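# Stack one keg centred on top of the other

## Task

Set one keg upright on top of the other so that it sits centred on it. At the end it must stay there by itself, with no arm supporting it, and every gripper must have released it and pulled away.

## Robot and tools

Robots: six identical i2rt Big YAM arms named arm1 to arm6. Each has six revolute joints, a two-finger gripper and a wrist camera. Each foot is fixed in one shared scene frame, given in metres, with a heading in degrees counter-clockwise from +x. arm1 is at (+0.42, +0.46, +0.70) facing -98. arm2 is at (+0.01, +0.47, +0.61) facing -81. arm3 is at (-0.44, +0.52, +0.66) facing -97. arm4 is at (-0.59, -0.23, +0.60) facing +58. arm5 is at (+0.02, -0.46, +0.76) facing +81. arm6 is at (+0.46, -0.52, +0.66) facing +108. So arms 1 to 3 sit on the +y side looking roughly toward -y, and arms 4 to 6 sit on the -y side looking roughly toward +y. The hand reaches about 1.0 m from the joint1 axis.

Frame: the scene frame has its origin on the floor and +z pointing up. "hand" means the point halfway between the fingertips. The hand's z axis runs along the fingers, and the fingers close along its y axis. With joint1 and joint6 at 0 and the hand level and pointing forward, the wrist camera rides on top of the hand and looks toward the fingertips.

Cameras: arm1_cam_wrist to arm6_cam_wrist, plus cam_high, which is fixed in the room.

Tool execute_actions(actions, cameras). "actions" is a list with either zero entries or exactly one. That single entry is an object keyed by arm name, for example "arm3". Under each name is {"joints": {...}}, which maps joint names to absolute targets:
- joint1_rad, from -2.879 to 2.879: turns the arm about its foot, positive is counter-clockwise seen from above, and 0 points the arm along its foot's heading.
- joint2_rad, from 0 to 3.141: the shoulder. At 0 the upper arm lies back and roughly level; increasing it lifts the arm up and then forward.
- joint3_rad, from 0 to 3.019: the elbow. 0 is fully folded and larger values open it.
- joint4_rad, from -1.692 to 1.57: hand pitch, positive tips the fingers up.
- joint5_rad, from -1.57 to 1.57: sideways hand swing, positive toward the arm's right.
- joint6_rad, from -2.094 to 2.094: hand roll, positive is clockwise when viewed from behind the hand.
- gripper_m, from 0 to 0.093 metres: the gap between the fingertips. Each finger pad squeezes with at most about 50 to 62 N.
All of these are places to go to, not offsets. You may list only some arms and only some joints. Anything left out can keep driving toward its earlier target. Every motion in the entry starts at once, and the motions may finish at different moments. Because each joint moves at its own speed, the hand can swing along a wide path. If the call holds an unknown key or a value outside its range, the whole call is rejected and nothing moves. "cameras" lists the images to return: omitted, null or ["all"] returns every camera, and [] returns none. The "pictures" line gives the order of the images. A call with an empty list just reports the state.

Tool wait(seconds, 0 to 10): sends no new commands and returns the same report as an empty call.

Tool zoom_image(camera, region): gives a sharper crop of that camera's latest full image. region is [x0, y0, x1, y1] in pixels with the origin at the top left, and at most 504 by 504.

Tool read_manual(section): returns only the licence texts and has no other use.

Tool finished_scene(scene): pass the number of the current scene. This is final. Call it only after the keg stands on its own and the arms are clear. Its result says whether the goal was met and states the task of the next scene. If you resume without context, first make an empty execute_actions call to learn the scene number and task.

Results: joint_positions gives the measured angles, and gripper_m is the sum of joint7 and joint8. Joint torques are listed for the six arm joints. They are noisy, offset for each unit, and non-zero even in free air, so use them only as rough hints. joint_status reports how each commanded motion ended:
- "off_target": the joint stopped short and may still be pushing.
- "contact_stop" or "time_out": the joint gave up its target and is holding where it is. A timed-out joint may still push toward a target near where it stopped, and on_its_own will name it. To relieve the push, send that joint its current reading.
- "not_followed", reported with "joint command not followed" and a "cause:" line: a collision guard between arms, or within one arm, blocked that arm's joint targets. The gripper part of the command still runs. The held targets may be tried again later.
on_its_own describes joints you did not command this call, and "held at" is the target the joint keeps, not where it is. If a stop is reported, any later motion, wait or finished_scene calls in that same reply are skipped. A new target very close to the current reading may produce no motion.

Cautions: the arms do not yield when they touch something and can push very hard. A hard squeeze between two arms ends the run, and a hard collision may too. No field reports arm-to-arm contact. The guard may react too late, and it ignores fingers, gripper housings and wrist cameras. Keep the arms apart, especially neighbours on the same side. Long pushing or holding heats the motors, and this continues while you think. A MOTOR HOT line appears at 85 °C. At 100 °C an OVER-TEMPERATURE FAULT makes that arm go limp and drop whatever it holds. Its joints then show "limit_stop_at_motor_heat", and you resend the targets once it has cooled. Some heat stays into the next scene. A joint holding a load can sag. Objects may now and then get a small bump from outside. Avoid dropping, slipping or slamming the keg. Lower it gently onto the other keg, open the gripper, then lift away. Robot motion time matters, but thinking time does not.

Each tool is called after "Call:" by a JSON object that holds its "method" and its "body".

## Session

Call:
{"method": "execute_actions", "body": {"actions": []}}

Scene clock: 0.00 s.
Joint torques (N m, as the arm reports them, + toward a larger angle): no reading
arm1.joint_positions: joint1_rad=+0.335 joint2_rad=+0.552 joint3_rad=+1.370 joint4_rad=-1.331 joint5_rad=+0.108 joint6_rad=-0.405 gripper_m=+0.094
arm1.joint_status: not commanded
arm1.hand: x=+0.4428 y=+0.2492 z=+1.2473 quat_wxyz=(-0.282, -0.424, -0.752, +0.418) (m; scene frame)
arm2.joint_positions: joint1_rad=-0.242 joint2_rad=+0.622 joint3_rad=+1.469 joint4_rad=-1.475 joint5_rad=-0.151 joint6_rad=+0.288 gripper_m=+0.095
arm2.joint_status: not commanded
arm2.hand: x=+0.0204 y=+0.2620 z=+1.1543 quat_wxyz=(-0.392, -0.713, -0.533, +0.232) (m; scene frame)
arm3.joint_positions: joint1_rad=+0.167 joint2_rad=+0.609 joint3_rad=+1.467 joint4_rad=-1.241 joint5_rad=+0.190 joint6_rad=+0.489 gripper_m=+0.095
arm3.joint_status: not commanded
arm3.hand: x=-0.4689 y=+0.2897 z=+1.2622 quat_wxyz=(-0.444, -0.729, -0.394, +0.340) (m; scene frame)
arm4.joint_positions: joint1_rad=-0.407 joint2_rad=+0.532 joint3_rad=+1.318 joint4_rad=-1.422 joint5_rad=-0.044 joint6_rad=-0.500 gripper_m=+0.094
arm4.joint_status: not commanded
arm4.hand: x=-0.4380 y=-0.1079 z=+1.1075 quat_wxyz=(-0.452, +0.478, -0.752, -0.036) (m; scene frame)
arm5.joint_positions: joint1_rad=+0.310 joint2_rad=+0.629 joint3_rad=+1.465 joint4_rad=-1.187 joint5_rad=+0.267 joint6_rad=+0.089 gripper_m=+0.095
arm5.joint_status: not commanded
arm5.hand: x=+0.0331 y=-0.2214 z=+1.3672 quat_wxyz=(-0.438, +0.536, -0.614, -0.380) (m; scene frame)
arm6.joint_positions: joint1_rad=-0.104 joint2_rad=+0.546 joint3_rad=+1.337 joint4_rad=-1.509 joint5_rad=-0.206 joint6_rad=+0.511 gripper_m=+0.094
arm6.joint_status: not commanded
arm6.hand: x=+0.3842 y=-0.3415 z=+1.1558 quat_wxyz=(-0.085, +0.572, -0.706, -0.408) (m; scene frame)
pictures: arm1_cam_wrist, arm2_cam_wrist, arm3_cam_wrist, arm4_cam_wrist, arm5_cam_wrist, arm6_cam_wrist, cam_high
Images, in order (width x height): arm1_cam_wrist 504x504, arm2_cam_wrist 504x504, arm3_cam_wrist 504x504, arm4_cam_wrist 504x504, arm5_cam_wrist 504x504, arm6_cam_wrist 504x504, cam_high 504x504.

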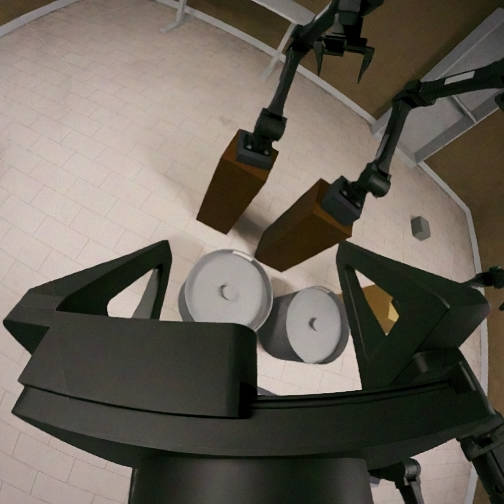

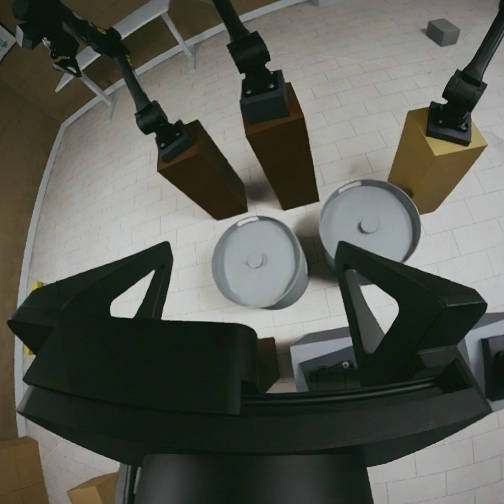

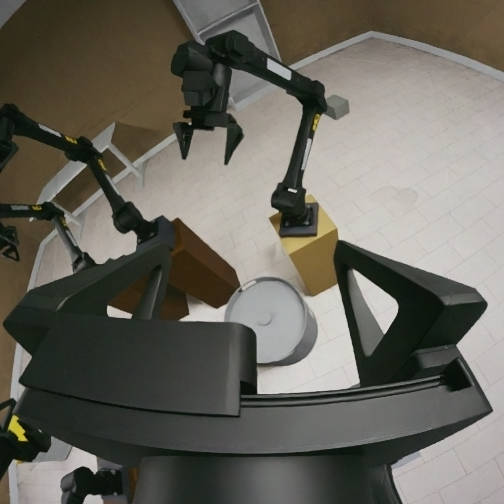

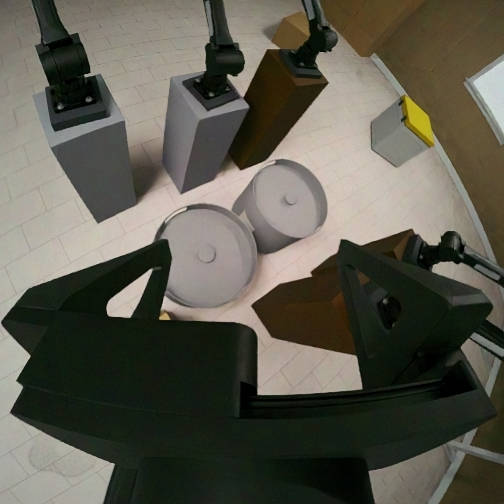

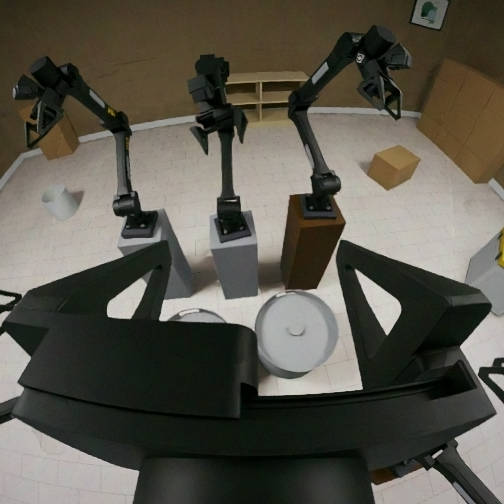

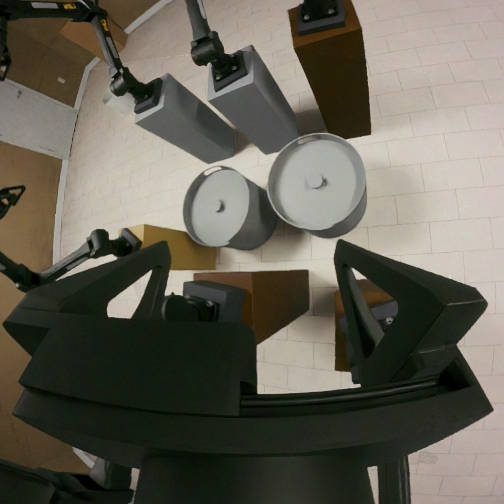

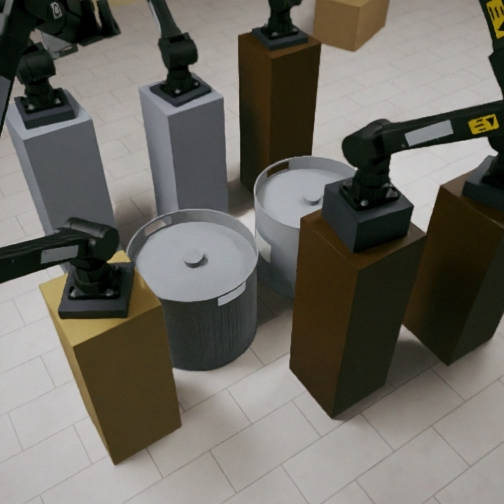

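Call:
{"method": "execute_actions", "body": {"actions": [{"arm1":{"joints":{"joint1_rad":0.014,"joint2_rad":1.4,"joint3_rad":0.722,"joint4_rad":-0.95,"joint5_rad":0,"joint6_rad":-0.871}},"arm2":{"joints":{"joint1_rad":0.315,"joint2_rad":1.3,"joint3_rad":0.625,"joint4_rad":-0.95,"joint5_rad":0,"joint6_rad":1.522}},"arm4":{"joints":{"joint1_rad":-0.791,"joint2_rad":1.7,"joint3_rad":1.95,"joint4_rad":-1.69,"joint5_rad":0,"joint6_rad":1.269}},"arm5":{"joints":{"joint1_rad":-0.658,"joint2_rad":1.5,"joint3_rad":1.218,"joint4_rad":-1.35,"joint5_rad":0,"joint6_rad":0.162}},"arm6":{"joints":{"joint1_rad":-1.6}},"arm3":{"joints":{"joint1_rad":-1.6}}}], "cameras": []}}

Call:
{"method": "execute_actions", "body": {"actions": [{"arm1":{"joints":{"joint2_rad":2.367,"joint4_rad":0.084}},"arm2":{"joints":{"joint2_rad":2.045,"joint4_rad":-0.142}},"arm4":{"joints":{"joint2_rad":2.561,"joint4_rad":-0.94}},"arm5":{"joints":{"joint2_rad":2.563,"joint4_rad":-0.216}},"arm3":{"joints":{"joint2_rad":1.5}},"arm6":{"joints":{"joint2_rad":1.3}}}], "cameras": ["arm1_cam_wrist","arm2_cam_wrist","arm4_cam_wrist","arm5_cam_wrist"]}}

Scene clock: 4.47 s.
Joint torques (N m, as the arm reports them, + toward a larger angle): arm1=[ 0.59 -6.47  8.18  0.36 -0.18 -0.03] | arm2=[-0.66 -5.43  8.35  0.79  0.06  0.2 ] | arm3=[-1.14  3.09  9.68  1.86  0.12  0.02] | arm4=[ -1.4  -11.66  11.75   0.35   0.25   0.09] | arm5=[  2.4  -14.65   9.84  -0.36  -0.08   0.14] | arm6=[-0.67  2.63  9.01  1.01 -0.05 -0.05]
arm1.joint_positions: joint1_rad=+0.017 joint2_rad=+1.385 joint3_rad=+0.705 joint4_rad=-0.963 joint5_rad=+0.001 joint6_rad=-0.860 gripper_m=+0.094
arm1.joint_status: all done
arm1.hand: x=+0.3854 y=+0.1642 z=+0.7313 quat_wxyz=(+0.011, -0.401, -0.915, -0.036) (m; scene frame)
arm2.joint_positions: joint1_rad=+0.310 joint2_rad=+1.299 joint3_rad=+0.624 joint4_rad=-0.965 joint5_rad=-0.001 joint6_rad=+1.510 gripper_m=+0.095
arm2.joint_status: all done
arm2.hand: x=+0.1318 y=+0.2323 z=+0.6343 quat_wxyz=(+0.037, -0.964, -0.264, +0.007) (m; scene frame)
arm3.joint_positions: joint1_rad=-1.589 joint2_rad=+0.609 joint3_rad=+1.467 joint4_rad=-1.241 joint5_rad=+0.190 joint6_rad=+0.489 gripper_m=+0.095
arm3.joint_status: all done
arm3.hand: x=-0.6642 y=+0.5803 z=+1.2621 quat_wxyz=(-0.015, -0.771, +0.304, +0.559) (m; scene frame)
arm4.joint_positions: joint1_rad=-0.787 joint2_rad=+1.709 joint3_rad=+1.926 joint4_rad=-1.683 joint5_rad=-0.003 joint6_rad=+1.260 gripper_m=+0.094
arm4.joint_status: all done
arm4.hand: x=-0.0678 y=-0.1083 z=+0.9412 quat_wxyz=(-0.046, -0.495, -0.867, -0.036) (m; scene frame)
arm5.joint_positions: joint1_rad=-0.665 joint2_rad=+1.490 joint3_rad=+1.220 joint4_rad=-1.337 joint5_rad=+0.001 joint6_rad=+0.148 gripper_m=+0.095
arm5.joint_status: all done
arm5.hand: x=+0.3295 y=-0.1794 z=+0.9227 quat_wxyz=(+0.018, +0.292, -0.956, +0.006) (m; scene frame)
arm6.joint_positions: joint1_rad=-1.589 joint2_rad=+0.546 joint3_rad=+1.337 joint4_rad=-1.509 joint5_rad=-0.205 joint6_rad=+0.511 gripper_m=+0.094
arm6.joint_status: all done
arm6.hand: x=+0.6229 y=-0.4286 z=+1.1586 quat_wxyz=(-0.346, -0.054, -0.905, -0.243) (m; scene frame)
pictures: none
No camera images: the call's "cameras" was empty. Leave "cameras" out to get every camera's image.

Scene clock: 6.20 s.
Joint torques (N m, as the arm reports them, + toward a larger angle): arm1=[  0.69 -11.42  -0.48   0.63  -0.2   -0.03] | arm2=[-0.53 -8.47  2.07  0.94  0.06  0.18] | arm3=[ -1.24 -10.98  11.87   0.94   0.22   0.05] | arm4=[ -1.47 -18.44  10.19   0.69   0.24   0.1 ] | arm5=[  3.29 -21.67   2.81   0.87   0.     0.17] | arm6=[ -0.55 -11.57  10.34   0.14  -0.03  -0.07]
arm1.joint_positions: joint1_rad=+0.017 joint2_rad=+2.356 joint3_rad=+0.718 joint4_rad=+0.069 joint5_rad=+0.001 joint6_rad=-0.860 gripper_m=+0.094
arm1.joint_status: all done
arm1.hand: x=+0.3842 y=+0.1505 z=+0.4246 quat_wxyz=(+0.000, -0.401, -0.916, -0.001) (m; scene frame)
arm2.joint_positions: joint1_rad=+0.310 joint2_rad=+2.026 joint3_rad=+0.624 joint4_rad=-0.158 joint5_rad=-0.001 joint6_rad=+1.510 gripper_m=+0.095
arm2.joint_status: all done
arm2.hand: x=+0.1540 y=+0.1894 z=+0.4228 quat_wxyz=(-0.003, -0.964, -0.264, -0.002) (m; scene frame)
arm3.joint_positions: joint1_rad=-1.589 joint2_rad=+1.507 joint3_rad=+1.467 joint4_rad=-1.241 joint5_rad=+0.190 joint6_rad=+0.489 gripper_m=+0.095
arm3.joint_status: all done
arm3.hand: x=-0.9493 y=+0.6233 z=+0.9234 quat_wxyz=(+0.072, -0.933, +0.317, +0.154) (m; scene frame)
arm4.joint_positions: joint1_rad=-0.787 joint2_rad=+2.569 joint3_rad=+1.921 joint4_rad=-0.947 joint5_rad=-0.002 joint6_rad=+1.261 gripper_m=+0.094
arm4.joint_status: all done
arm4.hand: x=+0.0713 y=-0.0832 z=+0.4106 quat_wxyz=(+0.002, -0.497, -0.868, +0.008) (m; scene frame)
arm5.joint_positions: joint1_rad=-0.665 joint2_rad=+2.558 joint3_rad=+1.215 joint4_rad=-0.229 joint5_rad=+0.001 joint6_rad=+0.148 gripper_m=+0.095
arm5.joint_status: all done
arm5.hand: x=+0.3602 y=-0.1480 z=+0.4218 quat_wxyz=(+0.001, +0.292, -0.957, -0.002) (m; scene frame)
arm6.joint_positions: joint1_rad=-1.589 joint2_rad=+1.304 joint3_rad=+1.337 joint4_rad=-1.509 joint5_rad=-0.205 joint6_rad=+0.511 gripper_m=+0.094
arm6.joint_status: all done
arm6.hand: x=+0.8234 y=-0.3707 z=+0.9472 quat_wxyz=(-0.008, -0.103, -0.989, -0.108) (m; scene frame)
pictures: arm1_cam_wrist, arm2_cam_wrist, arm4_cam_wrist, arm5_cam_wrist
Images, in order (width x height): arm1_cam_wrist 504x504, arm2_cam_wrist 504x504, arm4_cam_wrist 504x504, arm5_cam_wrist 504x504.

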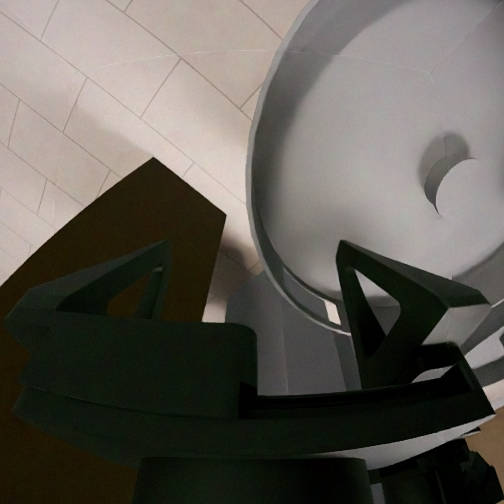

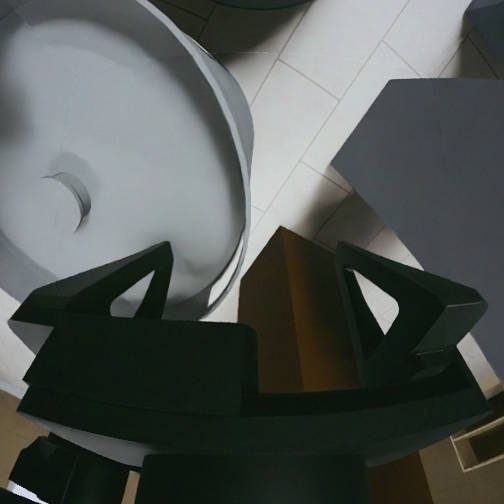

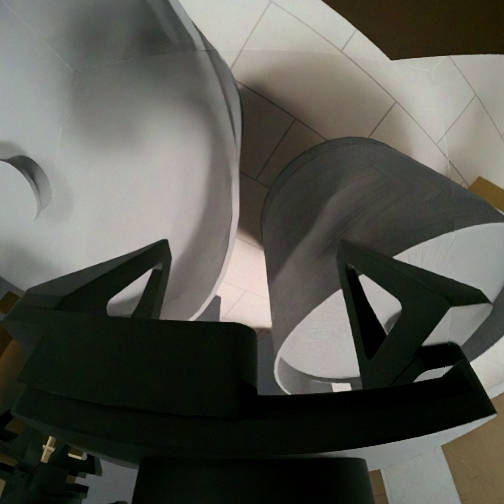

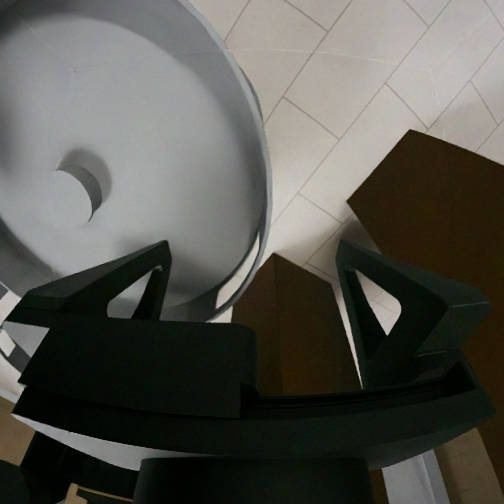

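Call:
{"method": "execute_actions", "body": {"actions": [{"arm1":{"joints":{"joint1_rad":0.045,"joint6_rad":-0.843,"joint2_rad":2.685,"joint3_rad":0.92,"joint4_rad":0.2,"gripper_m":0.05}},"arm2":{"joints":{"joint1_rad":0.326,"joint6_rad":1.54,"joint2_rad":2.4,"joint3_rad":0.765,"joint4_rad":0.07,"gripper_m":0.05}},"arm4":{"joints":{"joint1_rad":-0.805,"joint2_rad":2.775,"joint3_rad":2.095,"joint4_rad":-0.862,"gripper_m":0.05}},"arm5":{"joints":{"joint1_rad":-0.69,"joint2_rad":2.83,"joint3_rad":1.415,"joint4_rad":-0.147,"gripper_m":0.05}}}], "cameras": ["arm1_cam_wrist","arm2_cam_wrist","arm4_cam_wrist","arm5_cam_wrist"]}}

Call:
{"method": "execute_actions", "body": {"actions": [{"arm1":{"joints":{"gripper_m":0}},"arm2":{"joints":{"gripper_m":0}},"arm4":{"joints":{"gripper_m":0}},"arm5":{"joints":{"gripper_m":0}}}], "cameras": []}}

Scene clock: 8.93 s.
Joint torques (N m, as the arm reports them, + toward a larger angle): arm1=[ 2.42 -9.52 -2.56 -0.11 -0.7   0.13] | arm2=[ 0.06 -8.25 -1.56  0.37  0.09  0.2 ] | arm3=[ -1.25 -11.18  11.9    0.94   0.22   0.05] | arm4=[ -1.76 -15.43   8.51  -0.16   0.36   0.07] | arm5=[  1.95 -24.72   1.95   0.72  -0.04   0.23] | arm6=[ -0.95 -11.59  10.22   0.21  -0.03  -0.03]
arm1.joint_positions: joint1_rad=+0.026 joint2_rad=+2.630 joint3_rad=+0.941 joint4_rad=+0.205 joint5_rad=+0.015 joint6_rad=-0.844 gripper_m=+0.050
arm1.joint_status: all done
arm1.hand: x=+0.3797 y=+0.1021 z=+0.3337 quat_wxyz=(-0.006, -0.404, -0.914, +0.042) (m; scene frame)
arm2.joint_positions: joint1_rad=+0.314 joint2_rad=+2.350 joint3_rad=+0.789 joint4_rad=+0.076 joint5_rad=-0.002 joint6_rad=+1.525 gripper_m=+0.050
arm2.joint_status: all done
arm2.hand: x=+0.1757 y=+0.1507 z=+0.3295 quat_wxyz=(-0.039, -0.965, -0.259, -0.010) (m; scene frame)
arm3.joint_positions: joint1_rad=-1.589 joint2_rad=+1.507 joint3_rad=+1.467 joint4_rad=-1.241 joint5_rad=+0.190 joint6_rad=+0.489 gripper_m=+0.095
arm3.joint_status: not commanded
arm3.hand: x=-0.9493 y=+0.6233 z=+0.9234 quat_wxyz=(+0.072, -0.933, +0.317, +0.154) (m; scene frame)
arm4.joint_positions: joint1_rad=-0.796 joint2_rad=+2.725 joint3_rad=+2.090 joint4_rad=-0.845 joint5_rad=-0.006 joint6_rad=+1.264 gripper_m=+0.050
arm4.joint_status: all done
arm4.hand: x=+0.1220 y=-0.0785 z=+0.3593 quat_wxyz=(-0.039, -0.501, -0.864, -0.032) (m; scene frame)
arm5.joint_positions: joint1_rad=-0.687 joint2_rad=+2.833 joint3_rad=+1.411 joint4_rad=-0.152 joint5_rad=+0.001 joint6_rad=+0.148 gripper_m=+0.050
arm5.joint_status: all done
arm5.hand: x=+0.3645 y=-0.1568 z=+0.3143 quat_wxyz=(+0.002, +0.281, -0.960, -0.001) (m; scene frame)
arm6.joint_positions: joint1_rad=-1.589 joint2_rad=+1.304 joint3_rad=+1.337 joint4_rad=-1.509 joint5_rad=-0.205 joint6_rad=+0.511 gripper_m=+0.094
arm6.joint_status: not commanded
arm6.hand: x=+0.8234 y=-0.3707 z=+0.9472 quat_wxyz=(-0.008, -0.103, -0.989, -0.108) (m; scene frame)
pictures: arm1_cam_wrist, arm2_cam_wrist, arm4_cam_wrist, arm5_cam_wrist
Images, in order (width x height): arm1_cam_wrist 504x504, arm2_cam_wrist 504x504, arm4_cam_wrist 504x504, arm5_cam_wrist 504x504.

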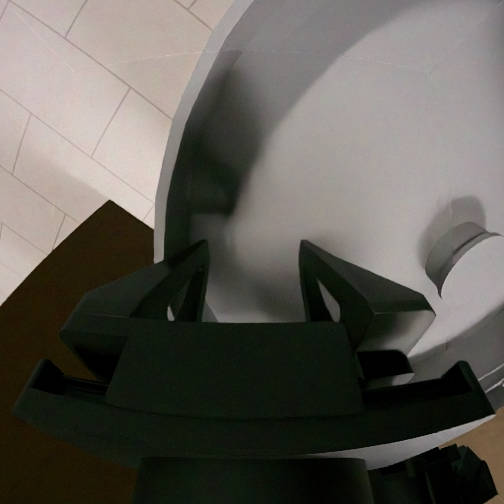

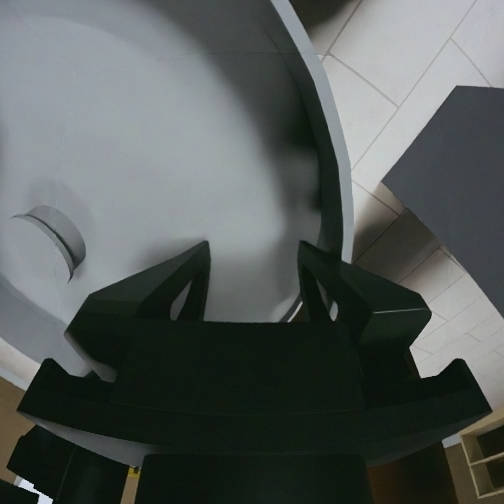

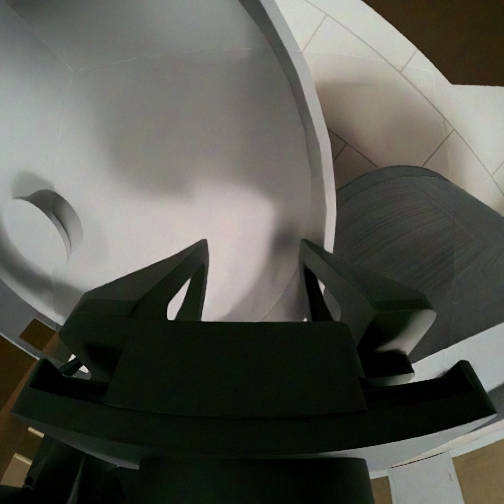

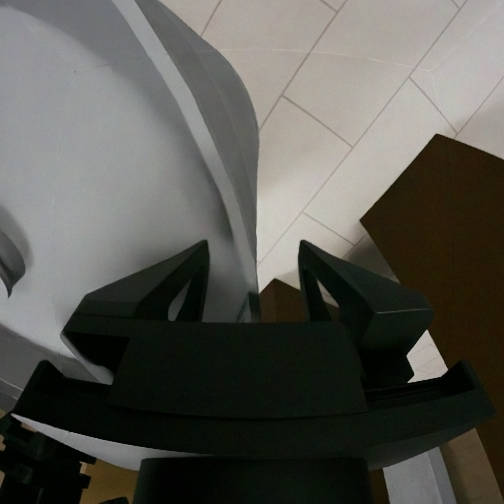

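Scene clock: 9.60 s.
Joint torques (N m, as the arm reports them, + toward a larger angle): arm1=[  1.58 -11.8   -2.18  -0.24  -0.26   0.1 ] | arm2=[-0.16 -9.56 -0.37  0.28  0.08  0.18] | arm3=[ -1.28 -11.2   11.89   0.93   0.22   0.05] | arm4=[ -1.74 -16.03   8.51   0.27   0.26   0.06] | arm5=[  2.29 -24.23   2.05   0.64  -0.56   0.41] | arm6=[ -1.42 -10.79  10.34   0.01  -0.04  -0.12]
arm1.joint_positions: joint1_rad=+0.035 joint2_rad=+2.665 joint3_rad=+0.928 joint4_rad=+0.205 joint5_rad=+0.004 joint6_rad=-0.843 gripper_m=+0.000
arm1.joint_status: all done
arm1.hand: x=+0.3872 y=+0.1272 z=+0.3227 quat_wxyz=(-0.004, -0.400, -0.916, +0.017) (m; scene frame)
arm2.joint_positions: joint1_rad=+0.314 joint2_rad=+2.371 joint3_rad=+0.768 joint4_rad=+0.076 joint5_rad=-0.002 joint6_rad=+1.528 gripper_m=+0.001
arm2.joint_status: all done
arm2.hand: x=+0.1655 y=+0.1702 z=+0.3225 quat_wxyz=(-0.019, -0.966, -0.258, -0.005) (m; scene frame)
arm3.joint_positions: joint1_rad=-1.589 joint2_rad=+1.507 joint3_rad=+1.467 joint4_rad=-1.241 joint5_rad=+0.190 joint6_rad=+0.489 gripper_m=+0.095
arm3.joint_status: not commanded
arm3.hand: x=-0.9493 y=+0.6233 z=+0.9234 quat_wxyz=(+0.072, -0.933, +0.317, +0.154) (m; scene frame)
arm4.joint_positions: joint1_rad=-0.798 joint2_rad=+2.729 joint3_rad=+2.090 joint4_rad=-0.855 joint5_rad=-0.003 joint6_rad=+1.264 gripper_m=+0.000
arm4.joint_status: all done
arm4.hand: x=+0.1184 y=-0.0810 z=+0.3559 quat_wxyz=(-0.035, -0.502, -0.864, -0.026) (m; scene frame)
arm5.joint_positions: joint1_rad=-0.683 joint2_rad=+2.833 joint3_rad=+1.411 joint4_rad=-0.152 joint5_rad=+0.013 joint6_rad=+0.129 gripper_m=+0.002
arm5.joint_status: all done
arm5.hand: x=+0.3647 y=-0.1570 z=+0.3143 quat_wxyz=(+0.000, +0.292, -0.956, +0.004) (m; scene frame)
arm6.joint_positions: joint1_rad=-1.589 joint2_rad=+1.304 joint3_rad=+1.337 joint4_rad=-1.509 joint5_rad=-0.205 joint6_rad=+0.511 gripper_m=+0.094
arm6.joint_status: not commanded
arm6.hand: x=+0.8234 y=-0.3707 z=+0.9472 quat_wxyz=(-0.008, -0.103, -0.989, -0.108) (m; scene frame)
pictures: none
No camera images: the call's "cameras" was empty. Leave "cameras" out to get every camera's image.

Call:
{"method": "execute_actions", "body": {"actions": [{"arm1":{"joints":{"joint2_rad":2.44,"joint4_rad":0.05}},"arm2":{"joints":{"joint2_rad":2.13,"joint4_rad":-0.11}},"arm4":{"joints":{"joint2_rad":2.62}}}], "cameras": []}}

Call:
{"method": "execute_actions", "body": {"actions": [{"arm1":{"joints":{"joint3_rad":0.76,"joint4_rad":0.09,"gripper_m":0.093}},"arm2":{"joints":{"joint3_rad":0.66,"gripper_m":0.093}},"arm4":{"joints":{"joint3_rad":1.98,"joint4_rad":-0.95,"gripper_m":0.093}}}], "cameras": []}}

Call:
{"method": "execute_actions", "body": {"actions": [{"arm1":{"joints":{"joint2_rad":2.6,"joint3_rad":0.85,"joint4_rad":0.16}},"arm2":{"joints":{"joint2_rad":2.31,"joint3_rad":0.715,"joint4_rad":0.005}},"arm4":{"joints":{"joint2_rad":2.72,"joint3_rad":2.04,"joint4_rad":-0.9}}}], "cameras": ["arm1_cam_wrist","arm2_cam_wrist","arm4_cam_wrist"]}}

Scene clock: 12.60 s.
Joint torques (N m, as the arm reports them, + toward a larger angle): arm1=[  1.65 -12.6    0.56  -0.47  -0.24   0.13] | arm2=[  0.09 -10.92   2.65   0.1    0.08   0.16] | arm3=[ -1.31 -11.14  11.9    0.93   0.22   0.06] | arm4=[ -1.69 -17.77   9.69   0.59   0.27   0.06] | arm5=[  2.64 -23.6    2.16   0.47  -0.57   0.4 ] | arm6=[ -1.22 -11.78  10.1   -0.15  -0.06  -0.01]
arm1.joint_positions: joint1_rad=+0.035 joint2_rad=+2.416 joint3_rad=+0.923 joint4_rad=+0.064 joint5_rad=+0.003 joint6_rad=-0.843 gripper_m=+0.000
arm1.joint_status: all done
arm1.hand: x=+0.3796 y=+0.0486 z=+0.4077 quat_wxyz=(-0.021, -0.400, -0.914, +0.066) (m; scene frame)
arm2.joint_positions: joint1_rad=+0.314 joint2_rad=+2.120 joint3_rad=+0.765 joint4_rad=-0.095 joint5_rad=-0.002 joint6_rad=+1.528 gripper_m=+0.001
arm2.joint_status: all done
arm2.hand: x=+0.1887 y=+0.1254 z=+0.4051 quat_wxyz=(-0.057, -0.965, -0.257, -0.014) (m; scene frame)
arm3.joint_positions: joint1_rad=-1.589 joint2_rad=+1.507 joint3_rad=+1.467 joint4_rad=-1.241 joint5_rad=+0.190 joint6_rad=+0.489 gripper_m=+0.095
arm3.joint_status: not commanded
arm3.hand: x=-0.9493 y=+0.6233 z=+0.9234 quat_wxyz=(+0.072, -0.933, +0.317, +0.154) (m; scene frame)
arm4.joint_positions: joint1_rad=-0.798 joint2_rad=+2.600 joint3_rad=+2.085 joint4_rad=-0.858 joint5_rad=-0.003 joint6_rad=+1.264 gripper_m=+0.000
arm4.joint_status: all done
arm4.hand: x=+0.1573 y=-0.0716 z=+0.4481 quat_wxyz=(-0.080, -0.499, -0.860, -0.067) (m; scene frame)
arm5.joint_positions: joint1_rad=-0.683 joint2_rad=+2.833 joint3_rad=+1.411 joint4_rad=-0.152 joint5_rad=+0.013 joint6_rad=+0.129 gripper_m=+0.002
arm5.joint_status: not commanded
arm5.hand: x=+0.3647 y=-0.1570 z=+0.3143 quat_wxyz=(+0.000, +0.292, -0.956, +0.004) (m; scene frame)
arm6.joint_positions: joint1_rad=-1.589 joint2_rad=+1.304 joint3_rad=+1.337 joint4_rad=-1.509 joint5_rad=-0.205 joint6_rad=+0.511 gripper_m=+0.094
arm6.joint_status: not commanded
arm6.hand: x=+0.8234 y=-0.3707 z=+0.9472 quat_wxyz=(-0.008, -0.103, -0.989, -0.108) (m; scene frame)
pictures: none
No camera images: the call's "cameras" was empty. Leave "cameras" out to get every camera's image.

Scene clock: 13.80 s.
Joint torques (N m, as the arm reports them, + toward a larger angle): arm1=[  1.65 -11.13  -0.81   0.37  -0.22   0.12] | arm2=[ 0.03 -9.67  2.09  0.16  0.09  0.17] | arm3=[ -1.26 -11.18  11.89   0.95   0.22   0.05] | arm4=[ -1.82 -17.04   8.83   0.24   0.25   0.08] | arm5=[  2.36 -23.37   1.96   0.38  -0.58   0.41] | arm6=[ -1.33 -10.56  10.47   0.07  -0.07  -0.03]
arm1.joint_positions: joint1_rad=+0.035 joint2_rad=+2.428 joint3_rad=+0.756 joint4_rad=+0.079 joint5_rad=+0.003 joint6_rad=-0.843 gripper_m=+0.093
arm1.joint_status: all done
arm1.hand: x=+0.3898 y=+0.1539 z=+0.4026 quat_wxyz=(+0.005, -0.400, -0.916, -0.012) (m; scene frame)
arm2.joint_positions: joint1_rad=+0.314 joint2_rad=+2.120 joint3_rad=+0.652 joint4_rad=-0.102 joint5_rad=-0.002 joint6_rad=+1.529 gripper_m=+0.093
arm2.joint_status: all done
arm2.hand: x=+0.1554 y=+0.1896 z=+0.3968 quat_wxyz=(+0.002, -0.966, -0.257, -0.001) (m; scene frame)
arm3.joint_positions: joint1_rad=-1.589 joint2_rad=+1.507 joint3_rad=+1.467 joint4_rad=-1.241 joint5_rad=+0.190 joint6_rad=+0.489 gripper_m=+0.095
arm3.joint_status: not commanded
arm3.hand: x=-0.9493 y=+0.6233 z=+0.9234 quat_wxyz=(+0.072, -0.933, +0.317, +0.154) (m; scene frame)
arm4.joint_positions: joint1_rad=-0.798 joint2_rad=+2.602 joint3_rad=+1.969 joint4_rad=-0.947 joint5_rad=-0.003 joint6_rad=+1.264 gripper_m=+0.093
arm4.joint_status: all done
arm4.hand: x=+0.0845 y=-0.0877 z=+0.4037 quat_wxyz=(-0.003, -0.502, -0.865, +0.002) (m; scene frame)
arm5.joint_positions: joint1_rad=-0.683 joint2_rad=+2.833 joint3_rad=+1.411 joint4_rad=-0.152 joint5_rad=+0.013 joint6_rad=+0.129 gripper_m=+0.002
arm5.joint_status: not commanded
arm5.hand: x=+0.3647 y=-0.1570 z=+0.3143 quat_wxyz=(+0.000, +0.292, -0.956, +0.004) (m; scene frame)
arm6.joint_positions: joint1_rad=-1.589 joint2_rad=+1.304 joint3_rad=+1.337 joint4_rad=-1.509 joint5_rad=-0.205 joint6_rad=+0.511 gripper_m=+0.094
arm6.joint_status: not commanded
arm6.hand: x=+0.8234 y=-0.3707 z=+0.9472 quat_wxyz=(-0.008, -0.103, -0.989, -0.108) (m; scene frame)
pictures: none
No camera images: the call's "cameras" was empty. Leave "cameras" out to get every camera's image.

Scene clock: 14.77 s.
Joint torques (N m, as the arm reports them, + toward a larger angle): arm1=[  1.41 -11.97  -1.73   0.35  -0.23   0.12] | arm2=[-0.05 -9.98  0.28  0.83  0.08  0.17] | arm3=[ -1.24 -11.24  11.9    0.95   0.22   0.05] | arm4=[ -1.78 -16.42   9.64   0.59   0.27   0.07] | arm5=[  1.4  -23.36   1.99   0.35  -0.59   0.4 ] | arm6=[ -1.2  -11.61  10.21  -0.07  -0.11  -0.04]
arm1.joint_positions: joint1_rad=+0.035 joint2_rad=+2.594 joint3_rad=+0.850 joint4_rad=+0.151 joint5_rad=+0.003 joint6_rad=-0.843 gripper_m=+0.093
arm1.joint_status: all done
arm1.hand: x=+0.3898 y=+0.1533 z=+0.3491 quat_wxyz=(+0.005, -0.400, -0.916, -0.012) (m; scene frame)
arm2.joint_positions: joint1_rad=+0.314 joint2_rad=+2.296 joint3_rad=+0.712 joint4_rad=-0.008 joint5_rad=-0.002 joint6_rad=+1.529 gripper_m=+0.093
arm2.joint_status: all done
arm2.hand: x=+0.1536 y=+0.1931 z=+0.3455 quat_wxyz=(+0.013, -0.966, -0.257, +0.002) (m; scene frame)
arm3.joint_positions: joint1_rad=-1.589 joint2_rad=+1.507 joint3_rad=+1.467 joint4_rad=-1.241 joint5_rad=+0.190 joint6_rad=+0.489 gripper_m=+0.095
arm3.joint_status: not commanded
arm3.hand: x=-0.9493 y=+0.6233 z=+0.9234 quat_wxyz=(+0.072, -0.933, +0.317, +0.154) (m; scene frame)
arm4.joint_positions: joint1_rad=-0.798 joint2_rad=+2.693 joint3_rad=+2.015 joint4_rad=-0.905 joint5_rad=-0.003 joint6_rad=+1.264 gripper_m=+0.093
arm4.joint_status: all done
arm4.hand: x=+0.0852 y=-0.0881 z=+0.3571 quat_wxyz=(-0.003, -0.502, -0.865, +0.003) (m; scene frame)
arm5.joint_positions: joint1_rad=-0.683 joint2_rad=+2.833 joint3_rad=+1.411 joint4_rad=-0.152 joint5_rad=+0.013 joint6_rad=+0.129 gripper_m=+0.002
arm5.joint_status: not commanded
arm5.hand: x=+0.3647 y=-0.1570 z=+0.3143 quat_wxyz=(+0.000, +0.292, -0.956, +0.004) (m; scene frame)
arm6.joint_positions: joint1_rad=-1.589 joint2_rad=+1.304 joint3_rad=+1.337 joint4_rad=-1.509 joint5_rad=-0.205 joint6_rad=+0.511 gripper_m=+0.094
arm6.joint_status: not commanded
arm6.hand: x=+0.8234 y=-0.3707 z=+0.9472 quat_wxyz=(-0.008, -0.103, -0.989, -0.108) (m; scene frame)
pictures: arm1_cam_wrist, arm2_cam_wrist, arm4_cam_wrist
Images, in order (width x height): arm1_cam_wrist 504x504, arm2_cam_wrist 504x504, arm4_cam_wrist 504x504.

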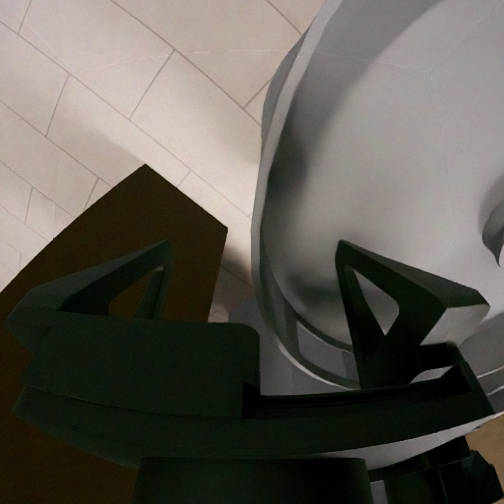

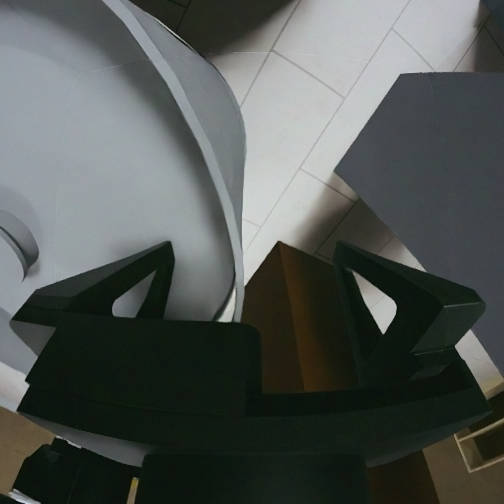

